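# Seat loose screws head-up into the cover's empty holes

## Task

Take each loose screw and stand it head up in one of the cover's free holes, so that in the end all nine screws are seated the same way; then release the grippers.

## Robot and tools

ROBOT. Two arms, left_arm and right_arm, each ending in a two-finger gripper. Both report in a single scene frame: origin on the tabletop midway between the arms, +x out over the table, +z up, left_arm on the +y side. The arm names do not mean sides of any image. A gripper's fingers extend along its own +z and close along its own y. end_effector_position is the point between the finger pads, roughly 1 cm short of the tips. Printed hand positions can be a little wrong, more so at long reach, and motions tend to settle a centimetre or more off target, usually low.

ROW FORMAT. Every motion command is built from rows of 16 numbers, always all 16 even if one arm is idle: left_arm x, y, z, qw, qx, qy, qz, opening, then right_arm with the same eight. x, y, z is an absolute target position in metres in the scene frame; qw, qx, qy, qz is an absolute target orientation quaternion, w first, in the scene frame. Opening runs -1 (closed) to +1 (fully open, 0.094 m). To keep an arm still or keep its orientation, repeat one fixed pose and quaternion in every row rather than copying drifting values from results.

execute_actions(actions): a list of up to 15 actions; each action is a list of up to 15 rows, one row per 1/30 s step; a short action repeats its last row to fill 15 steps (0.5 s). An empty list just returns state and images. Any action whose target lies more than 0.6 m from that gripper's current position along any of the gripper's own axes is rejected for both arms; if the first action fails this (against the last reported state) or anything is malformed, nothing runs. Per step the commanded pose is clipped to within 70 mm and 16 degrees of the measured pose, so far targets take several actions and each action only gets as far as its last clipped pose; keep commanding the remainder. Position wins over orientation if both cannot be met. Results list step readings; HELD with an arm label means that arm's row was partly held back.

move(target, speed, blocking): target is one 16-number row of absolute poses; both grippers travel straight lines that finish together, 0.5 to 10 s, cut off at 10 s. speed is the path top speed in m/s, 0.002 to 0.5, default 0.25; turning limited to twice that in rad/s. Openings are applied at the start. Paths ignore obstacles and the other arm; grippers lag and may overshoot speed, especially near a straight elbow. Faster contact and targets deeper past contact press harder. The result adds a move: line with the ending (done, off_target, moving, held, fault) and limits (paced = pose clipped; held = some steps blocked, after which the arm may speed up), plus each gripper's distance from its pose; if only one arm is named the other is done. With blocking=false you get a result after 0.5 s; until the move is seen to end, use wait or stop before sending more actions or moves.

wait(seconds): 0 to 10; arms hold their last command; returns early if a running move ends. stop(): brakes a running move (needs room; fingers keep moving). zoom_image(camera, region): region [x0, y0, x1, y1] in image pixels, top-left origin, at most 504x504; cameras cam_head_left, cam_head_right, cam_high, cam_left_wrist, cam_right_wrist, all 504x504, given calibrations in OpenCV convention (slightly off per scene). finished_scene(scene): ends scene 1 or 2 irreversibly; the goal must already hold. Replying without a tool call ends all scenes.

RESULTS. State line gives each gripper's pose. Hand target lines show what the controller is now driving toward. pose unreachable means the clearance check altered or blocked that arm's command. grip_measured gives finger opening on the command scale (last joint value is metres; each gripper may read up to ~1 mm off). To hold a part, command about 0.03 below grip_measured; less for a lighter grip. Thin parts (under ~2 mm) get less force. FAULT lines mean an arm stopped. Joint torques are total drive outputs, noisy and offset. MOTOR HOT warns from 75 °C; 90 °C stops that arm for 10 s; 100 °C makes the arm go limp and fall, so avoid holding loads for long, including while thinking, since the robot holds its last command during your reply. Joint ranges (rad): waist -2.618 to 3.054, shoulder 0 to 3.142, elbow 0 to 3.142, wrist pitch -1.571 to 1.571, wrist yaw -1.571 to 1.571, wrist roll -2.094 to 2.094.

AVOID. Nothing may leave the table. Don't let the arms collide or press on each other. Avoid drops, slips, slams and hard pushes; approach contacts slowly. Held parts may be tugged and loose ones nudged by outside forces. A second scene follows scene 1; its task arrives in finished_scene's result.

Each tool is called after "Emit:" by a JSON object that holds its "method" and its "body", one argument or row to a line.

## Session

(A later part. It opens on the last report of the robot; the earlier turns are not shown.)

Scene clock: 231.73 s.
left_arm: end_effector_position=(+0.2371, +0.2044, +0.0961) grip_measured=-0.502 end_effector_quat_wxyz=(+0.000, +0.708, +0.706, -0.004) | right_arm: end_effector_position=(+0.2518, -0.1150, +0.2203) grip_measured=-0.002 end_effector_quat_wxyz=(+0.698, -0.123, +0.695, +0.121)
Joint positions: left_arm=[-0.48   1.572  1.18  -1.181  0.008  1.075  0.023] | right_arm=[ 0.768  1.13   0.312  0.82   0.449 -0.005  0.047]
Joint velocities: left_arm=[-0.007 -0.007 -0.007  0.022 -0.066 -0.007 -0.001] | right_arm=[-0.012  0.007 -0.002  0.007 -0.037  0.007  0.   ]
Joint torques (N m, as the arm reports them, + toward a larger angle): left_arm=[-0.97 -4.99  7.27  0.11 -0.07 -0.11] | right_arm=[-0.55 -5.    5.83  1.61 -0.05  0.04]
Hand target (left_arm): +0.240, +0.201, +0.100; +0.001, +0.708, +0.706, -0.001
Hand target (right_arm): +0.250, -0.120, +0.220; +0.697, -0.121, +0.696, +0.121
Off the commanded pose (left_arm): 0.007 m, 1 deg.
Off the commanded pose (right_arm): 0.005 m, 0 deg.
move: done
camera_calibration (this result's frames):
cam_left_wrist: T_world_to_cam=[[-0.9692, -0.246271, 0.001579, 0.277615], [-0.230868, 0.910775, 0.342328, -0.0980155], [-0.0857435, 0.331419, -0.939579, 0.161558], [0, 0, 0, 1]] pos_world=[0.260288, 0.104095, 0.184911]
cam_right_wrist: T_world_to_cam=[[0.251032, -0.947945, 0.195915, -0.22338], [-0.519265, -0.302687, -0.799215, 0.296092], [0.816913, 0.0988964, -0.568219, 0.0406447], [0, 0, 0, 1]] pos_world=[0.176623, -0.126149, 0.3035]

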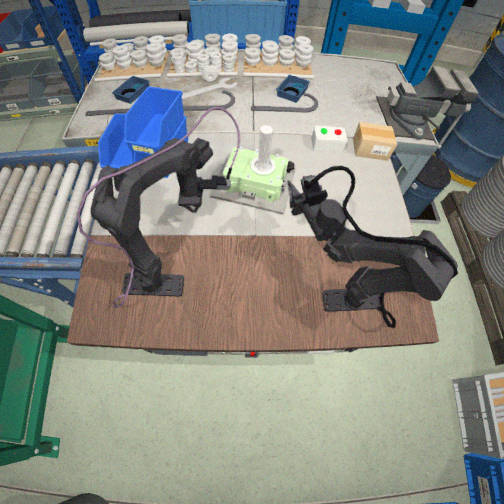

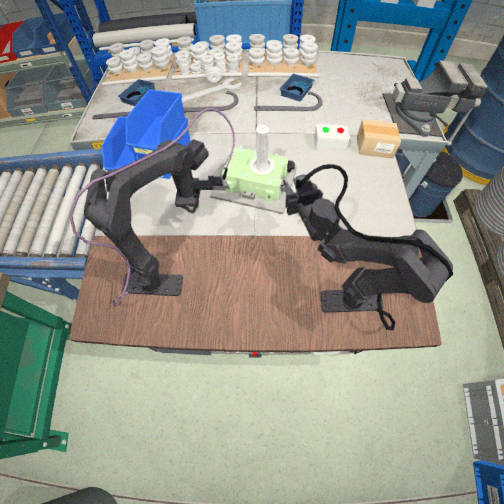

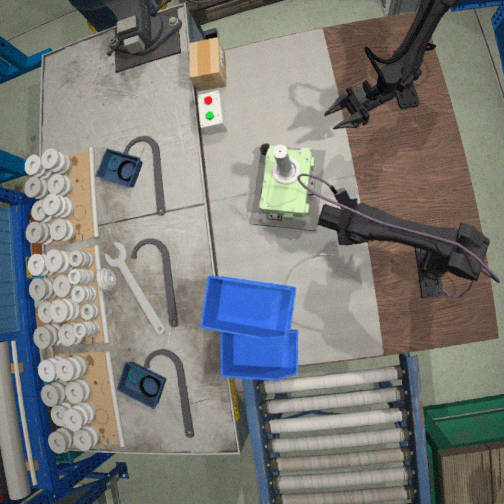

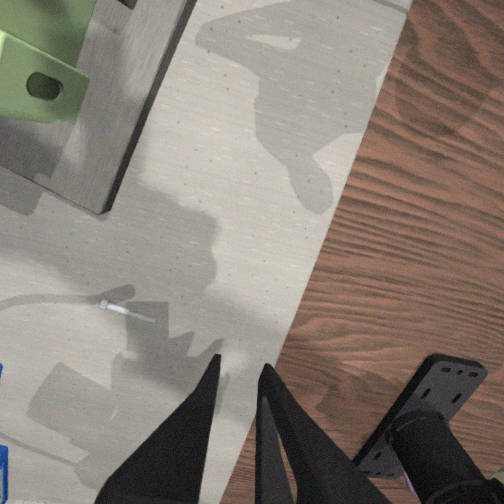

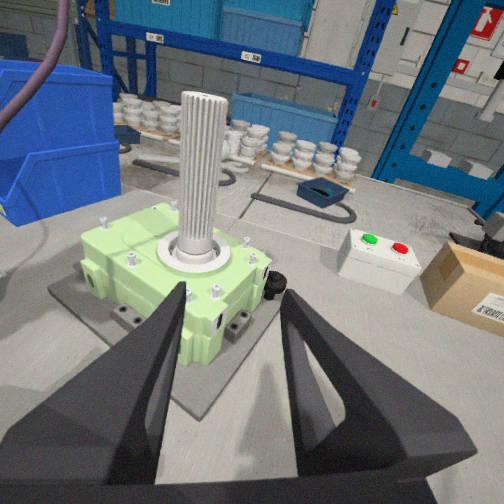

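Emit:
{"method": "move", "body": {
  "target": [0.30,0.248,0.12,0,0.05,1,0,-0.5,0.25,-0.12,0.22,0.69,-0.12,0.69,0.12,0],
  "speed": 0.15
}}

Scene clock: 237.23 s.
left_arm: end_effector_position=(+0.2936, +0.2443, +0.1160) grip_measured=-0.502 end_effector_quat_wxyz=(-0.005, +0.062, +0.998, -0.003) | right_arm: end_effector_position=(+0.2518, -0.1150, +0.2203) grip_measured=-0.002 end_effector_quat_wxyz=(+0.698, -0.123, +0.695, +0.121)
Joint positions: left_arm=[-0.276  1.709  1.406 -1.277  0.008 -0.169  0.023] | right_arm=[ 0.768  1.13   0.312  0.82   0.449 -0.005  0.047]
Joint velocities: left_arm=[ 0.012  0.002  0.002  0.007 -0.125 -0.022  0.001] | right_arm=[-0.002 -0.022  0.007 -0.037 -0.007 -0.037 -0.   ]
Joint torques (N m, as the arm reports them, + toward a larger angle): left_arm=[ 0.96 -6.2   7.34  0.1  -0.11 -0.13] | right_arm=[-0.56 -4.99  5.87  1.61 -0.06  0.04]
Hand target (left_arm): +0.300, +0.247, +0.120; -0.000, +0.050, +0.999, +0.000
Hand target (right_arm): +0.250, -0.120, +0.220; +0.697, -0.121, +0.696, +0.121
Off the commanded pose (left_arm): 0.008 m, 2 deg.
Off the commanded pose (right_arm): 0.005 m, 0 deg.
move: done
camera_calibration (this result's frames):
cam_left_wrist: T_world_to_cam=[[0.126134, -0.992011, -0.00204032, 0.20314], [-0.92659, -0.11855, 0.356899, 0.32582], [-0.35429, -0.0431265, -0.934141, 0.341538], [0, 0, 0, 1]] pos_world=[0.397282, 0.254873, 0.203174]
cam_right_wrist: T_world_to_cam=[[0.251032, -0.947945, 0.195915, -0.22338], [-0.519265, -0.302687, -0.799215, 0.296092], [0.816913, 0.0988964, -0.568219, 0.0406447], [0, 0, 0, 1]] pos_world=[0.176623, -0.126149, 0.3035]

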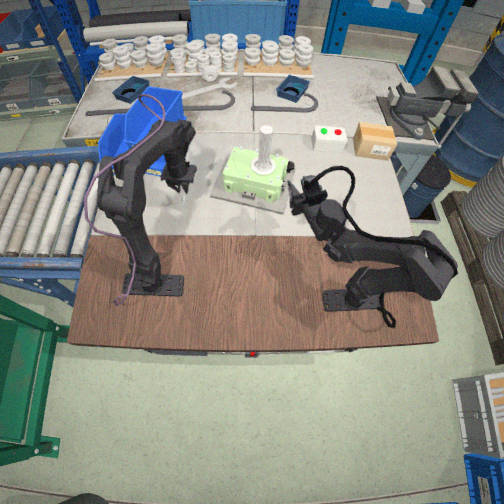

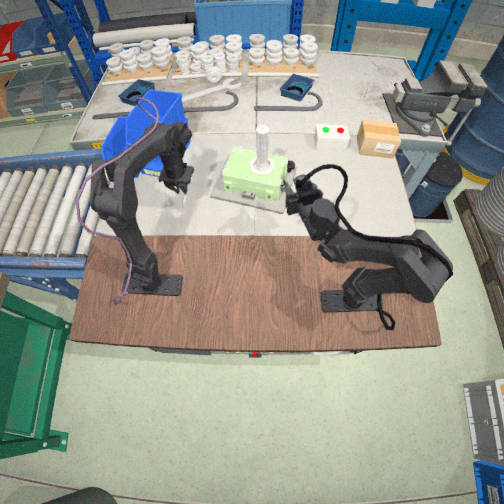

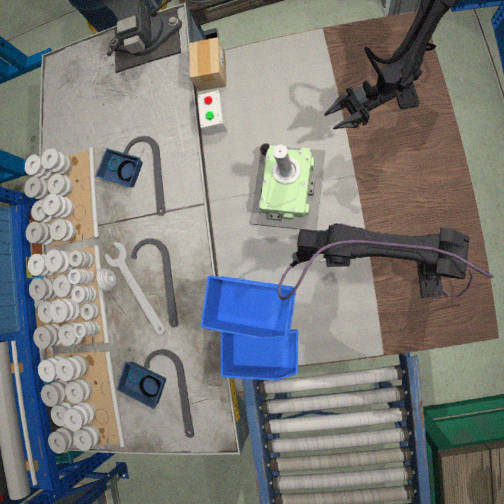

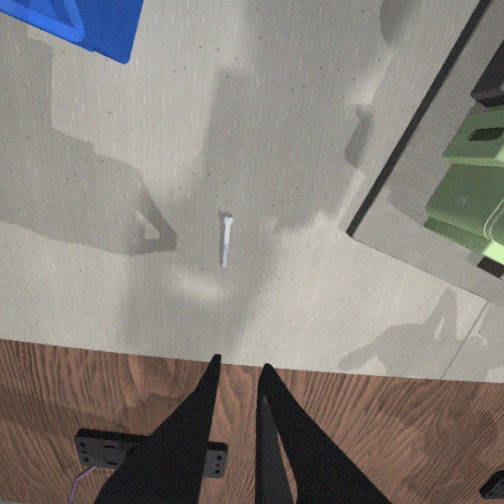

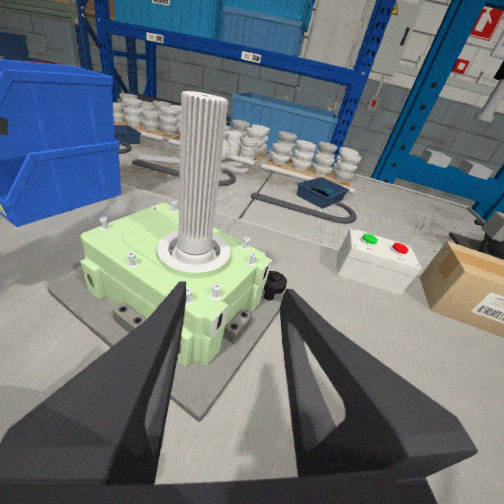

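Emit:
{"method": "move", "body": {
  "target": [0.339,0.27,0.05,0,-0.03,1,0,-0.5,0.25,-0.12,0.22,0.69,-0.12,0.69,0.12,0],
  "speed": 0.1
}}

Emit:
{"method": "move", "body": {
  "target": [0.339,0.27,0.004,0,-0.03,1,0,-0.5,0.25,-0.12,0.22,0.69,-0.12,0.69,0.12,0],
  "speed": 0.05
}}

Emit:
{"method": "move", "body": {
  "target": [0.339,0.27,0.004,0,-0.03,1,0,-1,0.25,-0.12,0.22,0.69,-0.12,0.69,0.12,0]
}}

Emit:
{"method": "move", "body": {
  "target": [0.3,0.2,0.2,0,-0.03,1,0,-1,0.25,-0.12,0.22,0.69,-0.12,0.69,0.12,0],
  "speed": 0.12
}}

Scene clock: 238.83 s.
left_arm: end_effector_position=(+0.3386, +0.2650, +0.0552) grip_measured=-0.502 end_effector_quat_wxyz=(-0.000, -0.019, +1.000, -0.004) | right_arm: end_effector_position=(+0.2518, -0.1150, +0.2203) grip_measured=-0.002 end_effector_quat_wxyz=(+0.698, -0.123, +0.695, +0.121)
Joint positions: left_arm=[-0.18   1.882  1.376 -1.063  0.008 -0.237  0.023] | right_arm=[ 0.768  1.13   0.312  0.82   0.449 -0.005  0.047]
Joint velocities: left_arm=[ 0.017  0.002  0.002 -0.022  0.095 -0.007 -0.001] | right_arm=[ 0.007 -0.017 -0.012  0.022  0.051  0.022  0.001]
Joint torques (N m, as the arm reports them, + toward a larger angle): left_arm=[ 0.79 -7.86  4.09  0.4  -0.09 -0.12] | right_arm=[-0.56 -5.01  5.84  1.61 -0.06  0.05]
Hand target (left_arm): +0.339, +0.270, +0.051; -0.000, -0.030, +1.000, +0.000
Hand target (right_arm): +0.250, -0.120, +0.220; +0.697, -0.121, +0.696, +0.121
Off the commanded pose (left_arm): 0.007 m, 1 deg.
Off the commanded pose (right_arm): 0.005 m, 0 deg.
move: done
camera_calibration (this result's frames):
cam_left_wrist: T_world_to_cam=[[0.28607, -0.958207, 0.00185367, 0.154611], [-0.898178, -0.267473, 0.348904, 0.421972], [-0.333826, -0.101476, -0.937157, 0.310304], [0, 0, 0, 1]] pos_world=[0.438364, 0.292504, 0.143289]
cam_right_wrist: T_world_to_cam=[[0.251032, -0.947945, 0.195915, -0.22338], [-0.519265, -0.302687, -0.799215, 0.296092], [0.816913, 0.0988964, -0.568219, 0.0406447], [0, 0, 0, 1]] pos_world=[0.176623, -0.126149, 0.3035]

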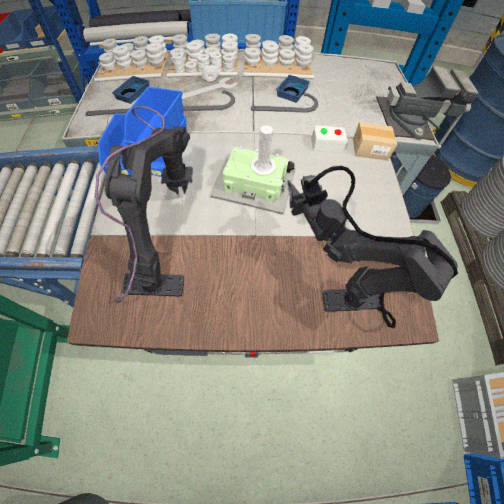

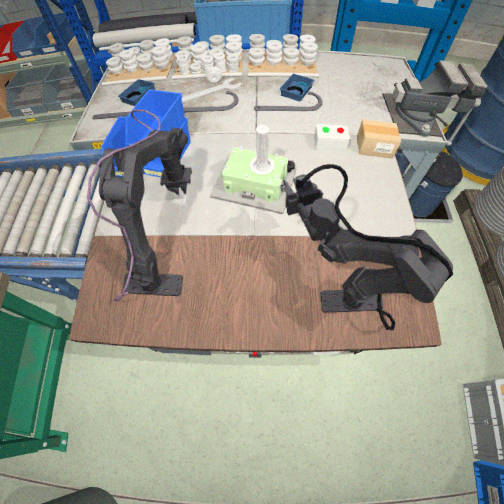

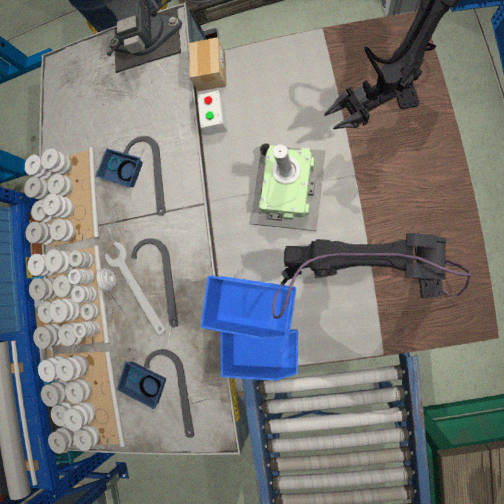

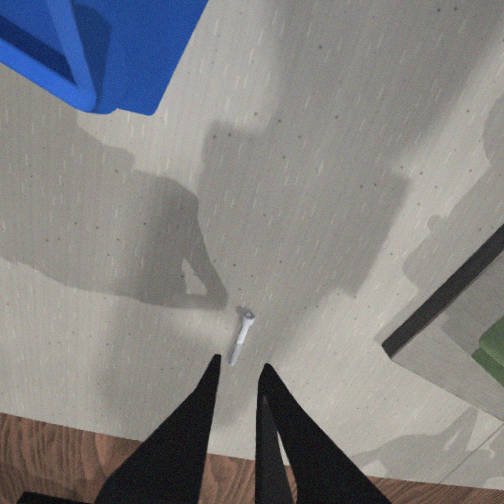

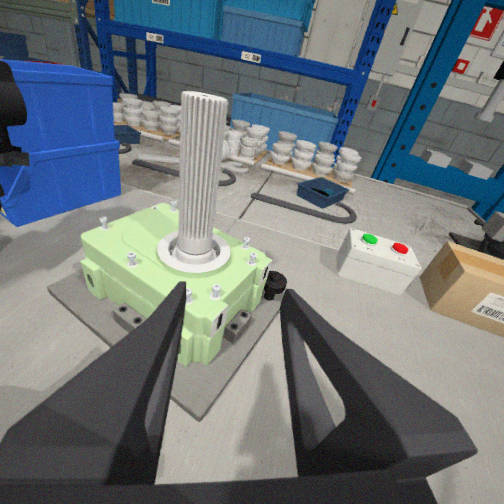

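Scene clock: 240.10 s.
left_arm: end_effector_position=(+0.3385, +0.2651, +0.0174) grip_measured=-0.502 end_effector_quat_wxyz=(-0.000, -0.020, +1.000, -0.004) | right_arm: end_effector_position=(+0.2518, -0.1150, +0.2203) grip_measured=-0.002 end_effector_quat_wxyz=(+0.698, -0.123, +0.695, +0.121)
Joint positions: left_arm=[-0.18   1.929  1.281 -0.921  0.008 -0.239  0.023] | right_arm=[ 0.768  1.13   0.312  0.82   0.449 -0.005  0.047]
Joint velocities: left_arm=[-0.002  0.002 -0.007  0.022  0.051 -0.022 -0.   ] | right_arm=[-0.002  0.002  0.017  0.007  0.037  0.007 -0.001]
Joint torques (N m, as the arm reports them, + toward a larger angle): left_arm=[ 0.89 -6.94  2.7   0.74 -0.1  -0.09] | right_arm=[-0.58 -5.    5.83  1.6  -0.05  0.05]
Hand target (left_arm): +0.339, +0.270, +0.005; -0.000, -0.030, +1.000, +0.000
Hand target (right_arm): +0.250, -0.120, +0.220; +0.697, -0.121, +0.696, +0.121
Off the commanded pose (left_arm): 0.014 m, 1 deg.
Off the commanded pose (right_arm): 0.005 m, 0 deg.
move: off_target (left_arm)
camera_calibration (this result's frames):
cam_left_wrist: T_world_to_cam=[[0.287896, -0.957659, 0.00202847, 0.15393], [-0.897792, -0.26916, 0.348601, 0.435461], [-0.333295, -0.102182, -0.937269, 0.27486], [0, 0, 0, 1]] pos_world=[0.438247, 0.292707, 0.105503]
cam_right_wrist: T_world_to_cam=[[0.251032, -0.947945, 0.195915, -0.22338], [-0.519265, -0.302687, -0.799215, 0.296092], [0.816913, 0.0988964, -0.568219, 0.0406447], [0, 0, 0, 1]] pos_world=[0.176623, -0.126149, 0.3035]

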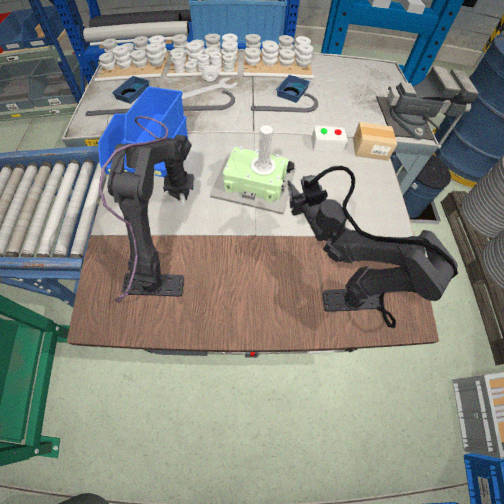

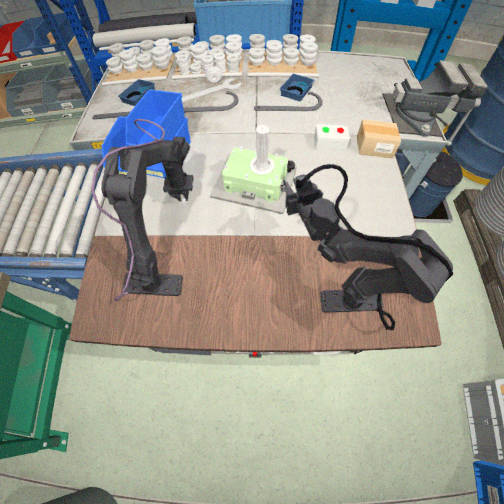

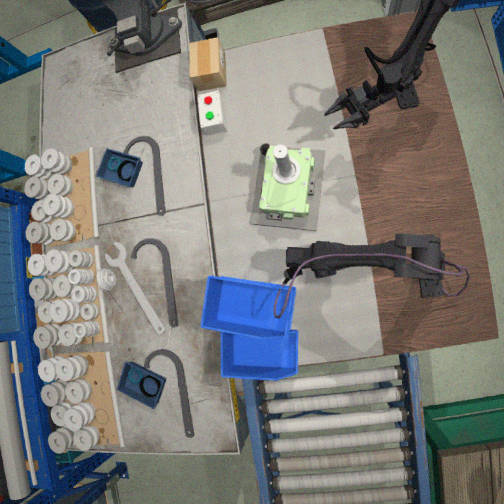

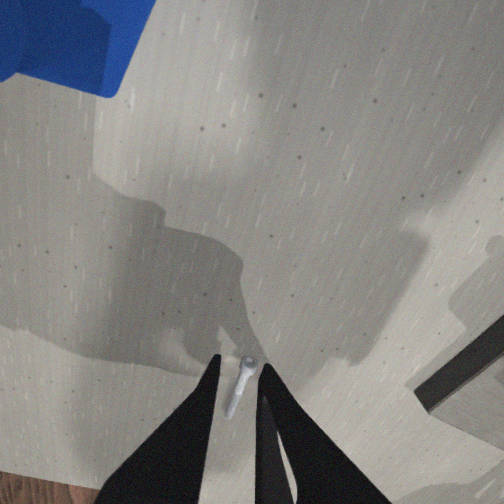

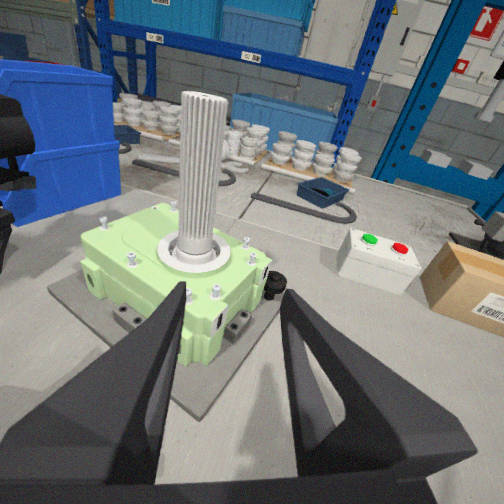

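Scene clock: 240.80 s.
left_arm: end_effector_position=(+0.3386, +0.2655, +0.0168) grip_measured=-0.873 end_effector_quat_wxyz=(+0.001, -0.020, +1.000, -0.003) | right_arm: end_effector_position=(+0.2518, -0.1150, +0.2203) grip_measured=-0.002 end_effector_quat_wxyz=(+0.698, -0.123, +0.695, +0.121)
Joint positions: left_arm=[-0.18   1.929  1.278 -0.918  0.005 -0.239  0.006] | right_arm=[ 0.768  1.13   0.312  0.82   0.449 -0.005  0.047]
Joint velocities: left_arm=[-0.007  0.002  0.017  0.007  0.037  0.007  0.   ] | right_arm=[ 0.002  0.007 -0.022  0.022  0.051  0.007 -0.001]
Joint torques (N m, as the arm reports them, + toward a larger angle): left_arm=[ 0.89 -6.93  2.79  0.71 -0.07 -0.1 ] | right_arm=[-0.58 -5.01  5.86  1.6  -0.04  0.04]
Hand target (left_arm): +0.338, +0.270, +0.004; -0.001, -0.030, +1.000, +0.000
Hand target (right_arm): +0.250, -0.120, +0.220; +0.697, -0.121, +0.696, +0.121
Off the commanded pose (left_arm): 0.014 m, 1 deg.
Off the commanded pose (right_arm): 0.005 m, 0 deg.
move: off_target (left_arm)
camera_calibration (this result's frames):
cam_left_wrist: T_world_to_cam=[[0.287899, -0.957661, 0.000368729, 0.154337], [-0.898207, -0.269892, 0.34696, 0.436156], [-0.332171, -0.100221, -0.93788, 0.273526], [0, 0, 0, 1]] pos_world=[0.438182, 0.292931, 0.105148]
cam_right_wrist: T_world_to_cam=[[0.251032, -0.947945, 0.195915, -0.22338], [-0.519265, -0.302687, -0.799215, 0.296092], [0.816913, 0.0988964, -0.568219, 0.0406447], [0, 0, 0, 1]] pos_world=[0.176623, -0.126149, 0.3035]

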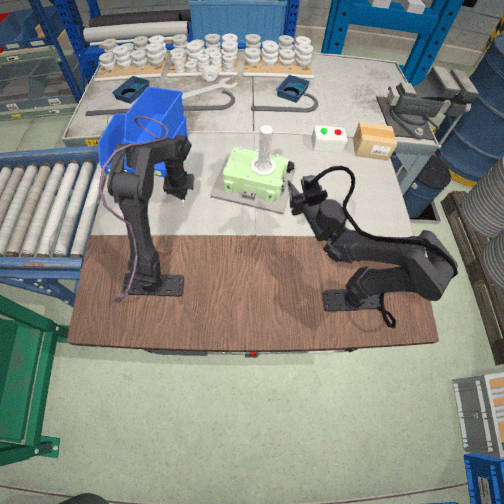

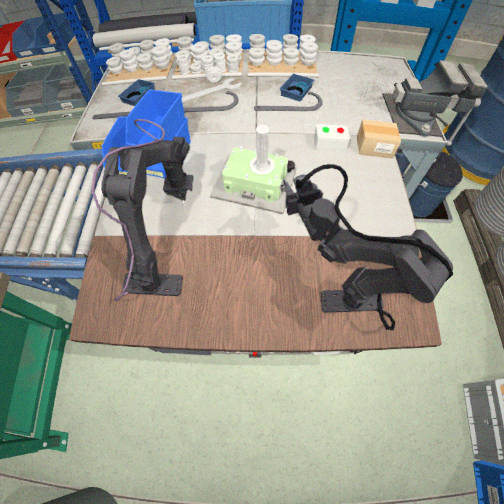

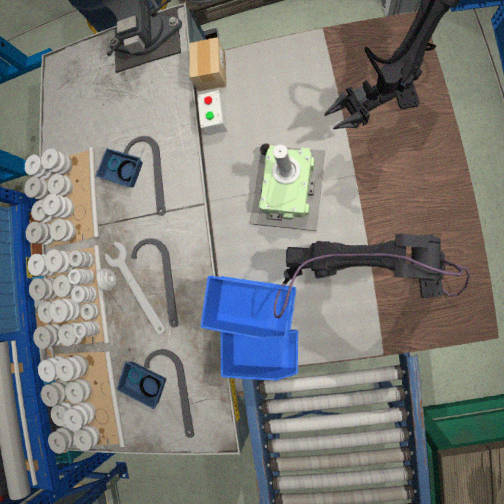

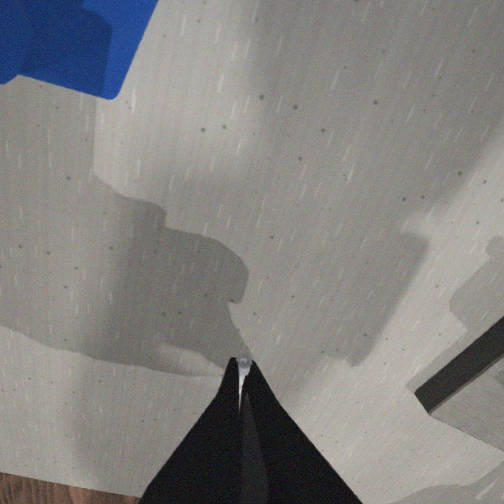

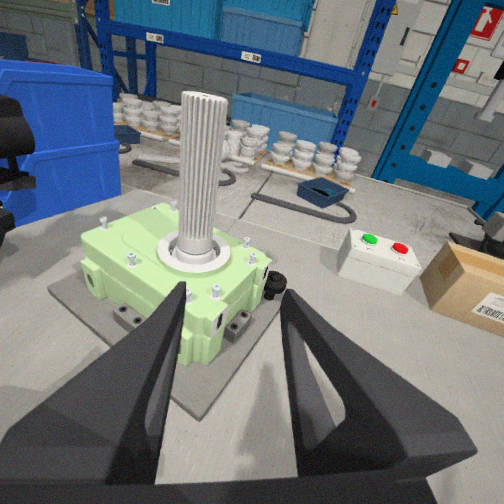

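Scene clock: 242.93 s.
left_arm: end_effector_position=(+0.3004, +0.2026, +0.1863) grip_measured=-0.873 end_effector_quat_wxyz=(+0.004, -0.028, +1.000, -0.005) | right_arm: end_effector_position=(+0.2518, -0.1150, +0.2203) grip_measured=-0.002 end_effector_quat_wxyz=(+0.698, -0.123, +0.695, +0.121)
Joint positions: left_arm=[-0.393  1.796  1.791 -1.555  0.005 -0.468  0.006] | right_arm=[ 0.768  1.13   0.312  0.82   0.449 -0.005  0.047]
Joint velocities: left_arm=[ 0.017  0.012  0.007 -0.037  0.007  0.007 -0.001] | right_arm=[ 0.002 -0.022 -0.017 -0.022 -0.022  0.066 -0.001]
Joint torques (N m, as the arm reports them, + toward a larger angle): left_arm=[-0.73 -9.02  6.96  0.16 -0.07 -0.11] | right_arm=[-0.55 -5.03  5.83  1.61 -0.05  0.05]
Hand target (left_arm): +0.300, +0.201, +0.199; +0.020, -0.030, +0.999, -0.010
Hand target (right_arm): +0.250, -0.120, +0.220; +0.697, -0.121, +0.696, +0.121
Off the commanded pose (left_arm): 0.014 m, 1 deg.
Off the commanded pose (right_arm): 0.005 m, 0 deg.
joint sent to its limit (left arm) — the command would take joint 4 (wrist pitch) past its lower limit, so that joint was sent only as far as its limit.
move: off_target (left_arm)
camera_calibration (this result's frames):
cam_left_wrist: T_world_to_cam=[[0.303181, -0.952918, 0.00538617, 0.0986203], [-0.895835, -0.283084, 0.342553, 0.328888], [-0.3249, -0.108681, -0.939483, 0.413338], [0, 0, 0, 1]] pos_world=[0.399023, 0.232002, 0.275131]
cam_right_wrist: T_world_to_cam=[[0.251032, -0.947945, 0.195915, -0.22338], [-0.519265, -0.302687, -0.799215, 0.296092], [0.816913, 0.0988964, -0.568219, 0.0406447], [0, 0, 0, 1]] pos_world=[0.176623, -0.126149, 0.3035]

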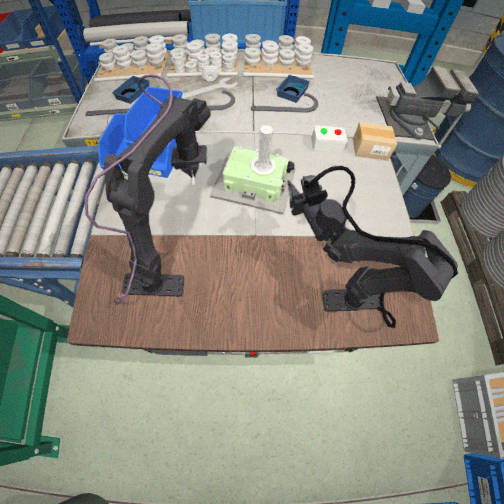

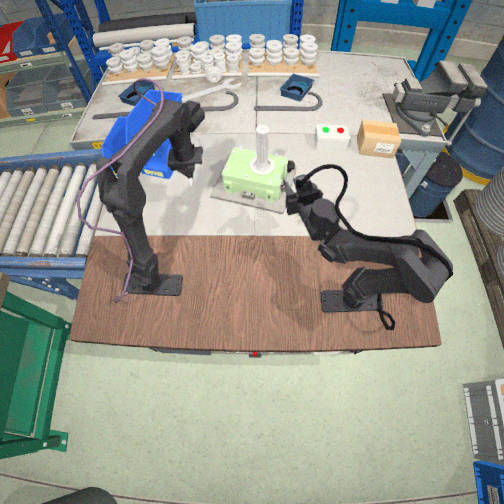

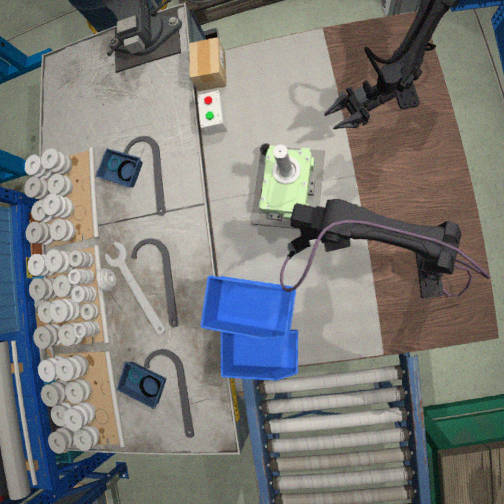

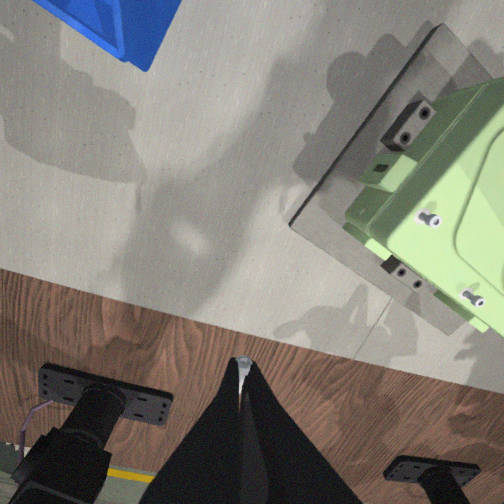

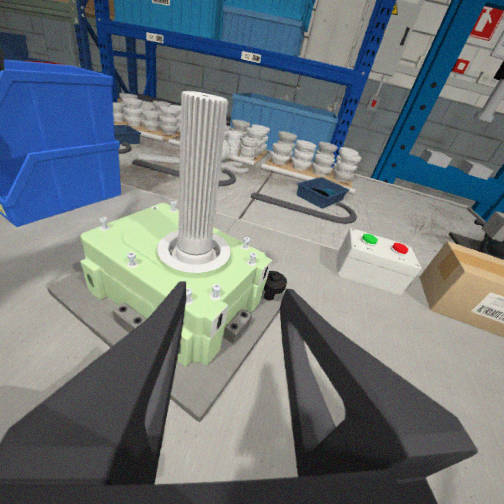

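Held by the head; workable (allows driving in deep). Go.

Emit:
{"method": "move", "body": {
  "target": [0.42,0.11,0.22,0.542,0.455,0.542,-0.455,-1,0.30,0.0,0.19,0.69,-0.12,0.69,0.12,0],
  "speed": 0.15
}}

Emit:
{"method": "move", "body": {
  "target": [0.478,0.083,0.168,0.542,0.455,0.542,-0.455,-1,0.30,0.0,0.19,0.69,-0.12,0.69,0.12,0],
  "speed": 0.06
}}

Emit:
{"method": "zoom_image", "body": {
  "camera": "cam_right_wrist",
  "region": [150,140,270,250]
}}

Emit:
{"method": "zoom_image", "body": {
  "camera": "cam_left_wrist",
  "region": [170,300,330,460]
}}

Scene clock: 250.60 s.
left_arm: end_effector_position=(+0.4152, +0.1053, +0.2191) grip_measured=-0.873 end_effector_quat_wxyz=(+0.542, +0.451, +0.546, -0.453) | right_arm: end_effector_position=(+0.2998, -0.0071, +0.1905) grip_measured=-0.002 end_effector_quat_wxyz=(+0.697, -0.123, +0.697, +0.118)
Joint positions: left_arm=[-0.122  1.917  1.055  0.856  1.246  0.     0.006] | right_arm=[ 0.907  1.74   0.659  1.079  0.592 -0.005  0.047]
Joint velocities: left_arm=[-0.002  0.002 -0.012  0.051  0.066 -0.066  0.001] | right_arm=[-0.007  0.007 -0.007  0.022 -0.007  0.066 -0.001]
Joint torques (N m, as the arm reports them, + toward a larger angle): left_arm=[ 0.88 -7.59  6.64  1.58  0.14 -0.09] | right_arm=[ 0.6  -6.43  7.6   1.75  0.07  0.06]
Hand target (left_arm): +0.420, +0.109, +0.221; +0.544, +0.451, +0.543, -0.454
Hand target (right_arm): +0.301, -0.001, +0.190; +0.697, -0.121, +0.697, +0.121
Off the commanded pose (left_arm): 0.007 m, 1 deg.
Off the commanded pose (right_arm): 0.007 m, 0 deg.
move: done
camera_calibration (this result's frames):
cam_left_wrist: T_world_to_cam=[[-0.949519, -0.183636, 0.254346, 0.355484], [-0.300366, 0.29822, -0.906005, 0.358014], [0.0905236, -0.936666, -0.338324, 0.253857], [0, 0, 0, 1]] pos_world=[0.422094, 0.196292, 0.319832]
cam_right_wrist: T_world_to_cam=[[0.246922, -0.948502, 0.198426, -0.126633], [-0.523166, -0.302844, -0.796607, 0.330546], [0.815676, 0.0928901, -0.571003, -0.0252967], [0, 0, 0, 1]] pos_world=[0.224833, -0.0176582, 0.273998]

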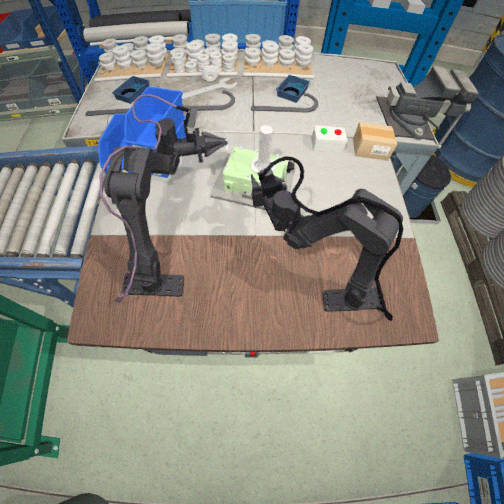

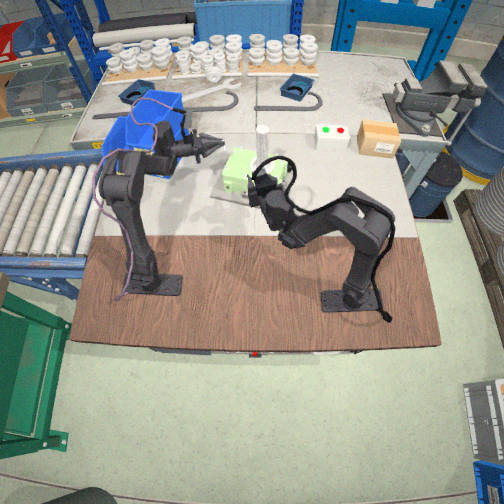

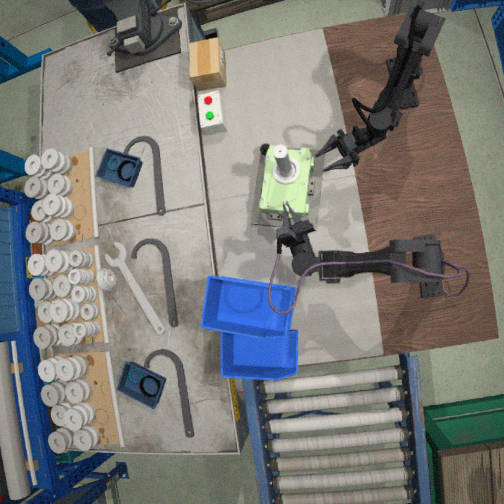

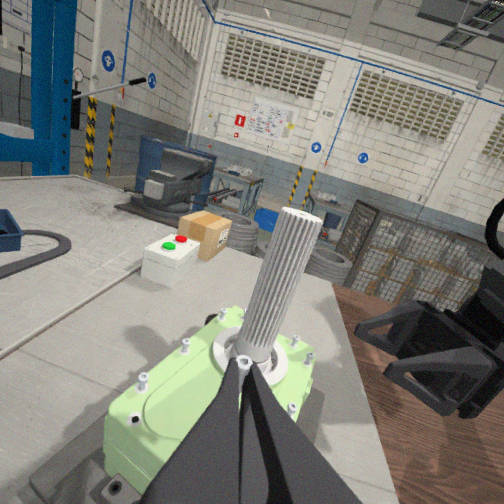

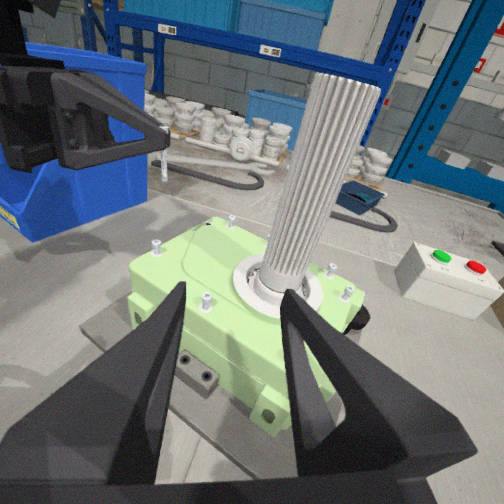

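Scene clock: 252.33 s.
left_arm: end_effector_position=(+0.4738, +0.0888, +0.1606) grip_measured=-0.873 end_effector_quat_wxyz=(+0.531, +0.448, +0.552, -0.460) | right_arm: end_effector_position=(+0.3000, -0.0077, +0.1906) grip_measured=-0.002 end_effector_quat_wxyz=(+0.697, -0.121, +0.697, +0.117)
Joint positions: left_arm=[-0.139  2.236  1.301  0.901  1.238 -0.     0.006] | right_arm=[ 0.907  1.74   0.659  1.079  0.596 -0.005  0.047]
Joint velocities: left_arm=[-0.022 -0.012 -0.007  0.051 -0.007  0.007 -0.001] | right_arm=[-0.007 -0.002 -0.002  0.081 -0.022 -0.007 -0.001]
Joint torques (N m, as the arm reports them, + toward a larger angle): left_arm=[ -1.01 -10.32   7.22   1.61  -0.1   -0.02] | right_arm=[ 0.84 -6.47  7.56  1.75  0.06  0.04]
Hand target (left_arm): +0.478, +0.083, +0.169; +0.541, +0.455, +0.542, -0.455
Hand target (right_arm): +0.300, -0.000, +0.190; +0.697, -0.121, +0.697, +0.121
Off the commanded pose (left_arm): 0.010 m, 2 deg.
Off the commanded pose (right_arm): 0.008 m, 0 deg.
move: done
camera_calibration (this result's frames):
cam_left_wrist: T_world_to_cam=[[-0.943885, -0.175716, 0.279652, 0.415486], [-0.322287, 0.304928, -0.896187, 0.335814], [0.072201, -0.936025, -0.344448, 0.222898], [0, 0, 0, 1]] pos_world=[0.484305, 0.179247, 0.261537]
cam_right_wrist: T_world_to_cam=[[0.243618, -0.949405, 0.198195, -0.126219], [-0.524018, -0.300805, -0.79682, 0.330857], [0.816122, 0.0902621, -0.570786, -0.0255575], [0, 0, 0, 1]] pos_world=[0.224982, -0.0180026, 0.274061]

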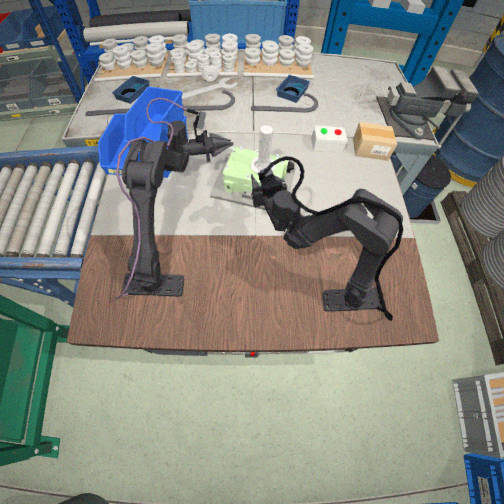

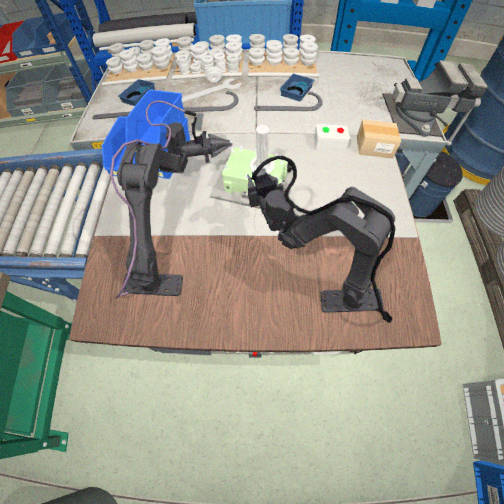

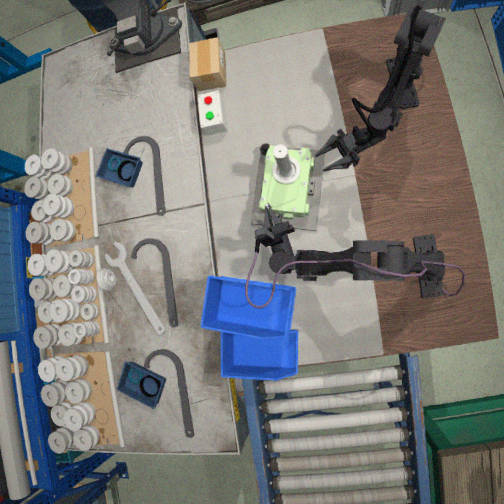

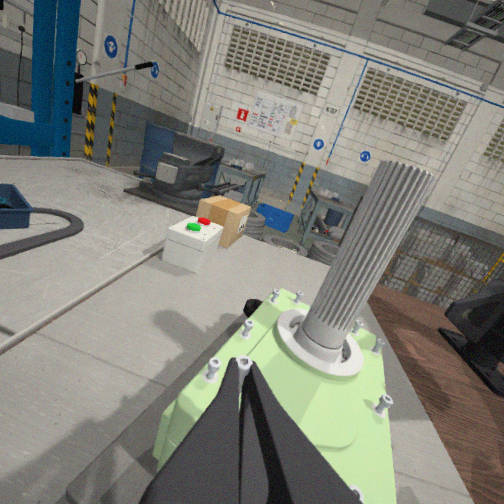

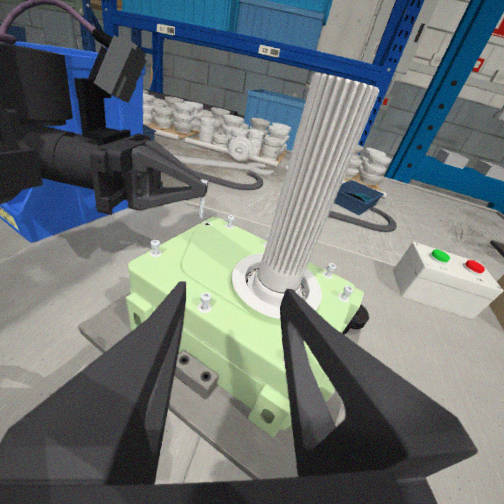

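Region (150, 140, 270, 250) of cam_right_wrist's 504x504 image, scaled by 4.200, with more detail than that image has; it fills the top 462 rows of this view, and the rest is white.

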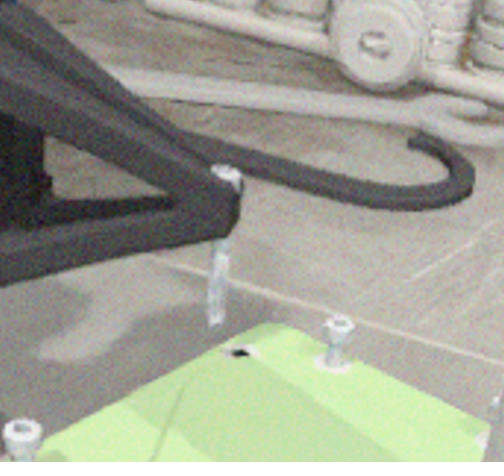

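Region (170, 300, 330, 460) of cam_left_wrist's 504x504 image, scaled by 3.150, with more detail than that image has.

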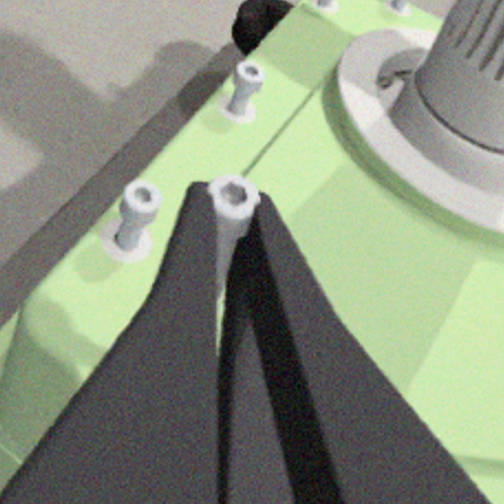

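Emit:
{"method": "move", "body": {
  "target": [0.482,0.077,0.166,0.542,0.455,0.542,-0.455,-1,0.30,0.0,0.19,0.69,-0.12,0.69,0.12,0],
  "speed": 0.03
}}

Emit:
{"method": "zoom_image", "body": {
  "camera": "cam_right_wrist",
  "region": [150,140,270,250]
}}

Scene clock: 253.27 s.
left_arm: end_effector_position=(+0.4772, +0.0823, +0.1603) grip_measured=-0.873 end_effector_quat_wxyz=(+0.533, +0.450, +0.549, -0.460) | right_arm: end_effector_position=(+0.3001, -0.0078, +0.1907) grip_measured=-0.002 end_effector_quat_wxyz=(+0.697, -0.121, +0.697, +0.117)
Joint positions: left_arm=[-0.152  2.253  1.326  0.901  1.228 -0.     0.006] | right_arm=[ 0.907  1.74   0.659  1.08   0.596 -0.005  0.047]
Joint velocities: left_arm=[-0.002 -0.002 -0.037 -0.081  0.007 -0.022 -0.   ] | right_arm=[-0.022 -0.012 -0.002  0.022  0.066 -0.051  0.   ]
Joint torques (N m, as the arm reports them, + toward a larger angle): left_arm=[ -0.81 -10.22   7.18   1.59  -0.11  -0.02] | right_arm=[ 0.85 -6.45  7.54  1.75  0.07  0.05]
Hand target (left_arm): +0.482, +0.077, +0.166; +0.542, +0.454, +0.542, -0.455
Hand target (right_arm): +0.300, -0.000, +0.190; +0.697, -0.121, +0.697, +0.121
Off the commanded pose (left_arm): 0.009 m, 1 deg.
Off the commanded pose (right_arm): 0.008 m, 0 deg.
move: done
camera_calibration (this result's frames):
cam_left_wrist: T_world_to_cam=[[-0.946546, -0.172909, 0.272312, 0.419873], [-0.314333, 0.30487, -0.899027, 0.335297], [0.0724298, -0.936566, -0.342925, 0.216201], [0, 0, 0, 1]] pos_world=[0.487164, 0.172865, 0.261245]
cam_right_wrist: T_world_to_cam=[[0.243211, -0.949558, 0.197959, -0.126136], [-0.523952, -0.300361, -0.797031, 0.33094], [0.816286, 0.0901257, -0.570573, -0.0256137], [0, 0, 0, 1]] pos_world=[0.224982, -0.0180635, 0.274124]

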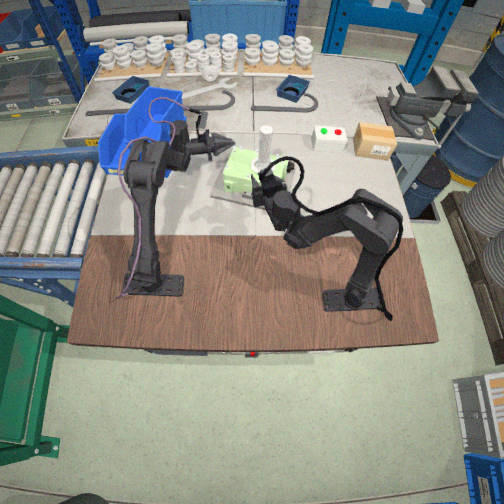

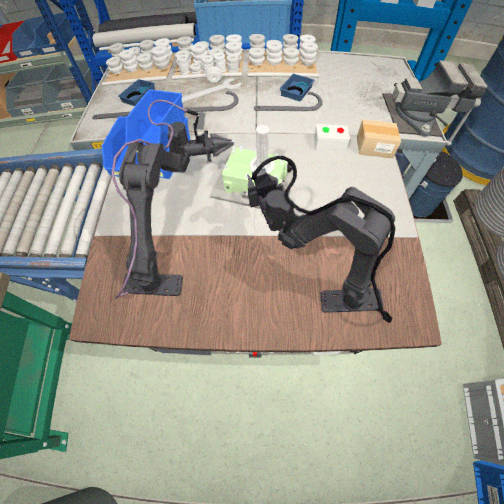

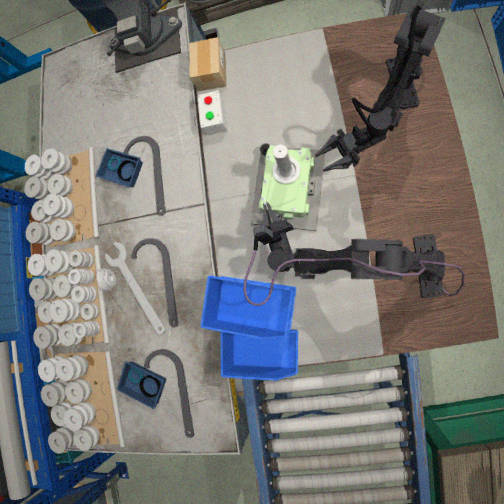

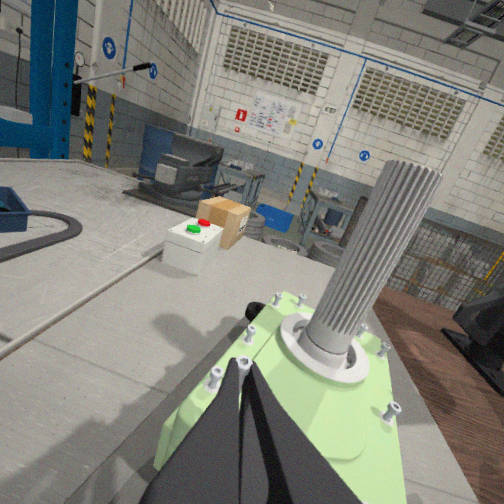

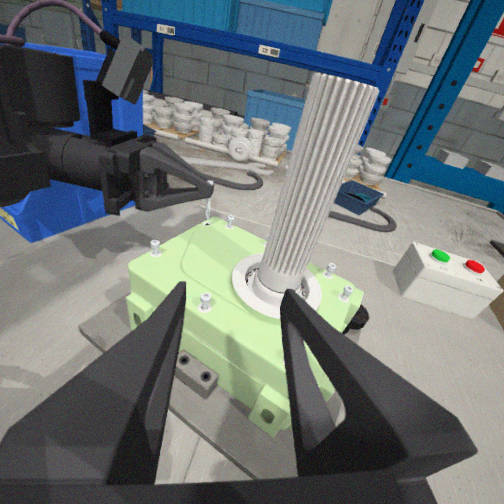

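Region (150, 140, 270, 250) of cam_right_wrist's 504x504 image, scaled by 4.200, with more detail than that image has; it fills the top 462 rows of this view, and the rest is white.

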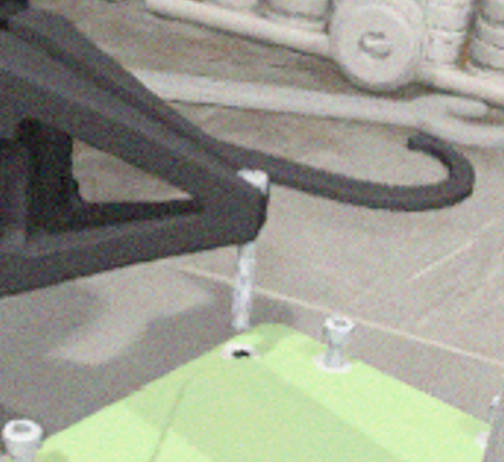

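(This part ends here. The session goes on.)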